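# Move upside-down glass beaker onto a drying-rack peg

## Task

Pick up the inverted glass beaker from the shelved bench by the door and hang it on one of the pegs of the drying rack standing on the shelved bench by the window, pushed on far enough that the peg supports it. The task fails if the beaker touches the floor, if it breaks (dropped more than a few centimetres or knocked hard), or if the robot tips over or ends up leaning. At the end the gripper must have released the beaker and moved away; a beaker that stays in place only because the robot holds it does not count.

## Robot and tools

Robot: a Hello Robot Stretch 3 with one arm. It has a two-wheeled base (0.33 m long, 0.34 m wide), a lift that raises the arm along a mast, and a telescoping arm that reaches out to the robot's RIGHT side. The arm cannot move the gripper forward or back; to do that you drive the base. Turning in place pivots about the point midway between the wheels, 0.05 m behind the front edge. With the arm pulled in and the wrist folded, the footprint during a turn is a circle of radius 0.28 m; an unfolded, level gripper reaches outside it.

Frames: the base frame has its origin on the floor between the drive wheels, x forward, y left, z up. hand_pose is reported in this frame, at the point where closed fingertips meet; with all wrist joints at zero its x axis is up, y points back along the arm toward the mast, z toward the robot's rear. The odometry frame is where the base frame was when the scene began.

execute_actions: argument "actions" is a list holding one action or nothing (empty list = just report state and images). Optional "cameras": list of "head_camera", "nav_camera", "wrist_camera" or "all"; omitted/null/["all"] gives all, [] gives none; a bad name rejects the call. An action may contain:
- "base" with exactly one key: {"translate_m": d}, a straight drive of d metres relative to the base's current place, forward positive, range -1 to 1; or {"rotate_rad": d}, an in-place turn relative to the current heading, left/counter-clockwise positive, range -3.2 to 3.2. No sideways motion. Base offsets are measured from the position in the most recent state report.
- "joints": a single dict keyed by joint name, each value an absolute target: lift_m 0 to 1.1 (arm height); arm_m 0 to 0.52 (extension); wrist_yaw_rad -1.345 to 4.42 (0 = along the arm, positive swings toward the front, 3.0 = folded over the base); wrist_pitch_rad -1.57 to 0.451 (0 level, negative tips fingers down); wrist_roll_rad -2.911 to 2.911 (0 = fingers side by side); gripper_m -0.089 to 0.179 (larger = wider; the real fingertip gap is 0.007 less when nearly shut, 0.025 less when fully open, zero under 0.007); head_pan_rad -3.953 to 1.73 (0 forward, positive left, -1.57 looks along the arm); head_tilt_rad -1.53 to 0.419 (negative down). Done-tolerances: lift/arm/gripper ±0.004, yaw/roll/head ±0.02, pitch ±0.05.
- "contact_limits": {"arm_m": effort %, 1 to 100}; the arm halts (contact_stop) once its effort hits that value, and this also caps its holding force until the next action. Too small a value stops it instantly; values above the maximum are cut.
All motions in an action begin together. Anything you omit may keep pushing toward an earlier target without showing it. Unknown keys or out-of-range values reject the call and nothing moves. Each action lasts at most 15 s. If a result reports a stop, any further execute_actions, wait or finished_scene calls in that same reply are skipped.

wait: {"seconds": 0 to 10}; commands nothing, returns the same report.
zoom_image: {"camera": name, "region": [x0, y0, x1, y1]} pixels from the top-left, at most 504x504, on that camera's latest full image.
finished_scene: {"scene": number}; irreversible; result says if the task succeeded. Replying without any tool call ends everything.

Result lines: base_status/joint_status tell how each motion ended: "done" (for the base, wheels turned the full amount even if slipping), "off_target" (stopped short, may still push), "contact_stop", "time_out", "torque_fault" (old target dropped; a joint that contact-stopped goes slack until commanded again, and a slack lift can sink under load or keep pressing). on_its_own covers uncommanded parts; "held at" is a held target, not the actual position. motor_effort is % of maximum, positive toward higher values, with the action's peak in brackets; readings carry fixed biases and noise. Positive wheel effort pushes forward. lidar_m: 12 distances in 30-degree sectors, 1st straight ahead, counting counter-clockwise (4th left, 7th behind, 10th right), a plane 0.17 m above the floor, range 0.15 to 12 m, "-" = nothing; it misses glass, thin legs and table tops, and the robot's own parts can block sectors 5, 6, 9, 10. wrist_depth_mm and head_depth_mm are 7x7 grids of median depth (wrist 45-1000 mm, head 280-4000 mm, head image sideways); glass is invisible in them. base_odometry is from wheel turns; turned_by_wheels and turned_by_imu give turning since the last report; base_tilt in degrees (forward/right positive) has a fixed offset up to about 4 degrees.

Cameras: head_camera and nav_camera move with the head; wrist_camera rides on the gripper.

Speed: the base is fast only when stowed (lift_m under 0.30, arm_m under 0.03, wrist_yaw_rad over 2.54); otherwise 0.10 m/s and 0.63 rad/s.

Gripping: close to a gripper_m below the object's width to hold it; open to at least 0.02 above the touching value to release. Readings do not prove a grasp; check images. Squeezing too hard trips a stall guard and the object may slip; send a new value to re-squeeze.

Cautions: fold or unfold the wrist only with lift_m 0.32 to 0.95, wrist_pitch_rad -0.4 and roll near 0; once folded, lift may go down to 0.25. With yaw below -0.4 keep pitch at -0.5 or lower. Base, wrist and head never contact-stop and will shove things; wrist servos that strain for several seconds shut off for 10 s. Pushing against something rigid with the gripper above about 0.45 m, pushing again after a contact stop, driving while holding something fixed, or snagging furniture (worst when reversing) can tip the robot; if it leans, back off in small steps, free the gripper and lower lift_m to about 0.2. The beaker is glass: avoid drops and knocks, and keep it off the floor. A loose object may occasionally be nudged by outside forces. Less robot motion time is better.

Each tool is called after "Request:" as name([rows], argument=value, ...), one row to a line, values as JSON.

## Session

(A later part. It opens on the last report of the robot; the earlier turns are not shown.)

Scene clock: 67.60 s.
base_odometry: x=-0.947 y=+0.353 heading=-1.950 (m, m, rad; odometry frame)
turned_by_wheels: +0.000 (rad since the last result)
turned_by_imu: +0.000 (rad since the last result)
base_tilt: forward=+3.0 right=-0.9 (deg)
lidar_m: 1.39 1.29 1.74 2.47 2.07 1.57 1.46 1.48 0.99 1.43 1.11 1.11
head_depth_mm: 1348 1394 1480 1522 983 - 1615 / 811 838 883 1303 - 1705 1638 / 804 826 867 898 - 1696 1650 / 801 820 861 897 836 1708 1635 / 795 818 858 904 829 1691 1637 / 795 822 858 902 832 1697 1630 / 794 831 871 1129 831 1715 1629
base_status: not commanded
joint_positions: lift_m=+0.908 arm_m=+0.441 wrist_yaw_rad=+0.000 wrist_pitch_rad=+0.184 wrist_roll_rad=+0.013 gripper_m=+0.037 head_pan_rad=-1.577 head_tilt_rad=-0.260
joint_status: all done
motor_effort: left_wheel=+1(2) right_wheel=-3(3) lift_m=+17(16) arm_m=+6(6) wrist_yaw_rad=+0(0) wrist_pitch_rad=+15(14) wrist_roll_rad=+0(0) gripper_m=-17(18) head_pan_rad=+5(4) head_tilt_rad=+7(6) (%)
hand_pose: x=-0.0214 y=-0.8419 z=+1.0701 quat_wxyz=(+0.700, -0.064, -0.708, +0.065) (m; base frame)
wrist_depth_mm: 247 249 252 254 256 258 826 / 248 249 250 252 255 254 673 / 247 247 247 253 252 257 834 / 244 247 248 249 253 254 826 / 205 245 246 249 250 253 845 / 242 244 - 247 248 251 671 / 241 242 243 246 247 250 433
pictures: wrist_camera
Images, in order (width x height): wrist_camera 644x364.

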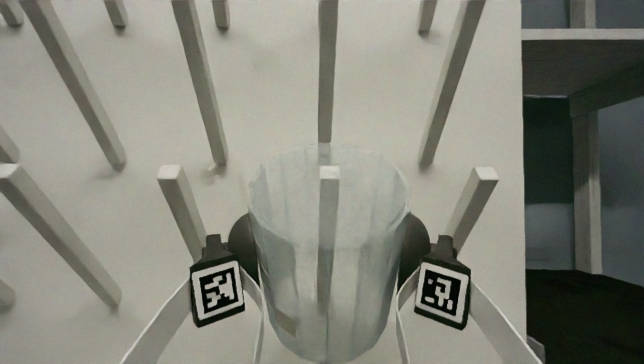

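Request:
execute_actions([
  {"joints": {"gripper_m": 0.10}},
], cameras=["wrist_camera"])

Scene clock: 68.97 s.
base_odometry: x=-0.947 y=+0.353 heading=-1.950 (m, m, rad; odometry frame)
turned_by_wheels: +0.000 (rad since the last result)
turned_by_imu: +0.000 (rad since the last result)
base_tilt: forward=+3.0 right=-0.9 (deg)
lidar_m: 1.39 1.29 1.74 2.47 2.07 1.57 1.46 1.48 0.99 1.44 1.12 1.11
head_depth_mm: 1344 1403 1478 1512 984 - 1620 / 811 833 882 1293 - 1705 1650 / 802 820 866 900 - 1716 1635 / 796 821 860 899 833 1711 1646 / 797 821 856 904 832 1703 1649 / 798 823 857 900 828 1703 1637 / 795 828 871 1133 827 1703 1621
base_status: not commanded
joint_positions: lift_m=+0.908 arm_m=+0.441 wrist_yaw_rad=+0.000 wrist_pitch_rad=+0.194 wrist_roll_rad=+0.013 gripper_m=+0.100 head_pan_rad=-1.577 head_tilt_rad=-0.260
joint_status: all done
motor_effort: left_wheel=+2(1) right_wheel=-2(2) lift_m=+17(17) arm_m=+6(6) wrist_yaw_rad=+0(0) wrist_pitch_rad=+10(15) wrist_roll_rad=+0(0) gripper_m=+0(88) head_pan_rad=+5(5) head_tilt_rad=+7(6) (%)
hand_pose: x=-0.0214 y=-0.8417 z=+1.0728 quat_wxyz=(+0.700, -0.068, -0.708, +0.069) (m; base frame)
wrist_depth_mm: 250 252 254 255 258 262 829 / 247 251 251 254 254 258 678 / 248 248 250 252 254 255 841 / 244 246 248 249 254 253 832 / 205 245 248 247 250 253 852 / 241 243 246 248 250 606 689 / 241 243 245 246 247 248 446
pictures: wrist_camera
Images, in order (width x height): wrist_camera 644x364.

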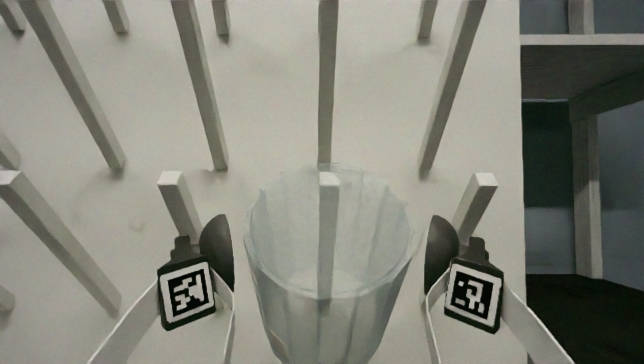

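Request:
execute_actions([
  {"joints": {"arm_m": 0.19}},
], cameras=["head_camera", "wrist_camera"])

Scene clock: 72.20 s.
base_odometry: x=-0.947 y=+0.353 heading=-1.950 (m, m, rad; odometry frame)
turned_by_wheels: +0.000 (rad since the last result)
turned_by_imu: +0.000 (rad since the last result)
base_tilt: forward=+3.0 right=-0.9 (deg)
lidar_m: 1.39 1.29 1.74 2.46 2.07 1.56 1.46 1.48 0.99 1.44 1.12 1.11
head_depth_mm: 1354 1402 1473 1518 922 - - / 808 836 881 1290 915 - - / 805 821 866 908 937 - - / 800 824 856 907 935 1703 1660 / 794 821 858 905 835 1710 1644 / 795 821 856 897 830 1719 1627 / 794 829 871 1137 828 1703 1616
base_status: not commanded
joint_positions: lift_m=+0.908 arm_m=+0.190 wrist_yaw_rad=+0.000 wrist_pitch_rad=+0.196 wrist_roll_rad=+0.013 gripper_m=+0.100 head_pan_rad=-1.577 head_tilt_rad=-0.260
joint_status: all done
motor_effort: left_wheel=+1(1) right_wheel=-3(3) lift_m=+16(17) arm_m=-7(6) wrist_yaw_rad=+0(0) wrist_pitch_rad=+10(10) wrist_roll_rad=+0(0) gripper_m=+0(1) head_pan_rad=+5(5) head_tilt_rad=+6(7) (%)
hand_pose: x=-0.0214 y=-0.5914 z=+1.0732 quat_wxyz=(+0.699, -0.068, -0.708, +0.069) (m; base frame)
wrist_depth_mm: - 500 503 502 503 - - / - 496 497 500 509 - - / - 489 493 495 504 - - / - 488 484 488 504 - - / - 481 486 487 490 - - / 694 480 487 484 485 748 697 / 430 433 435 375 380 418 451
pictures: head_camera (sideways: a quarter turn clockwise sets it upright), wrist_camera
Images, in order (width x height): head_camera 896x504, wrist_camera 644x364.

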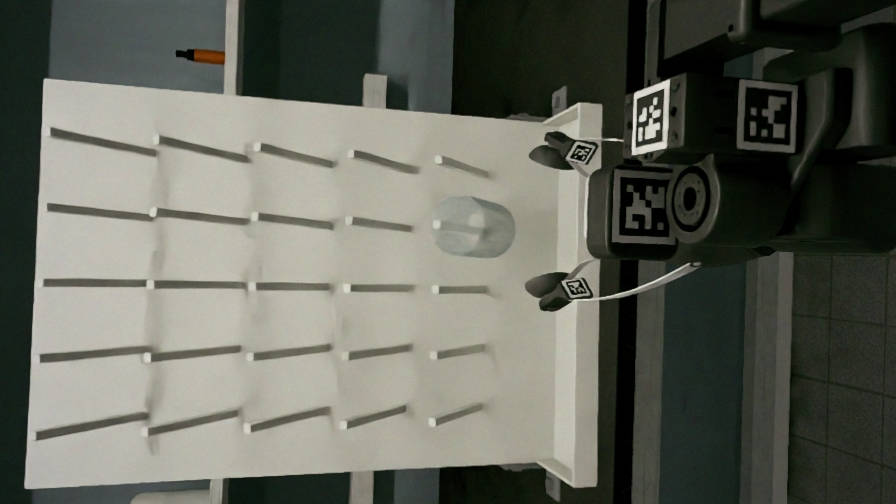

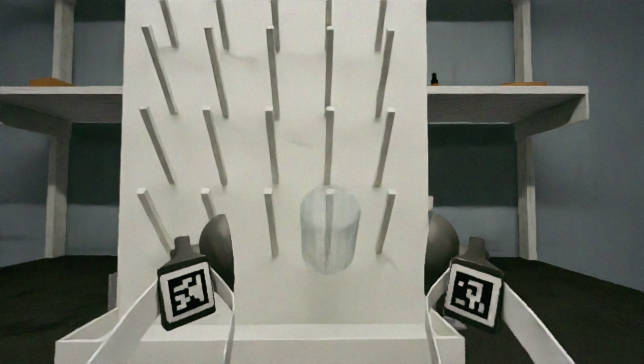

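Request:
finished_scene(scene=2)

The scene is finished: the task was done.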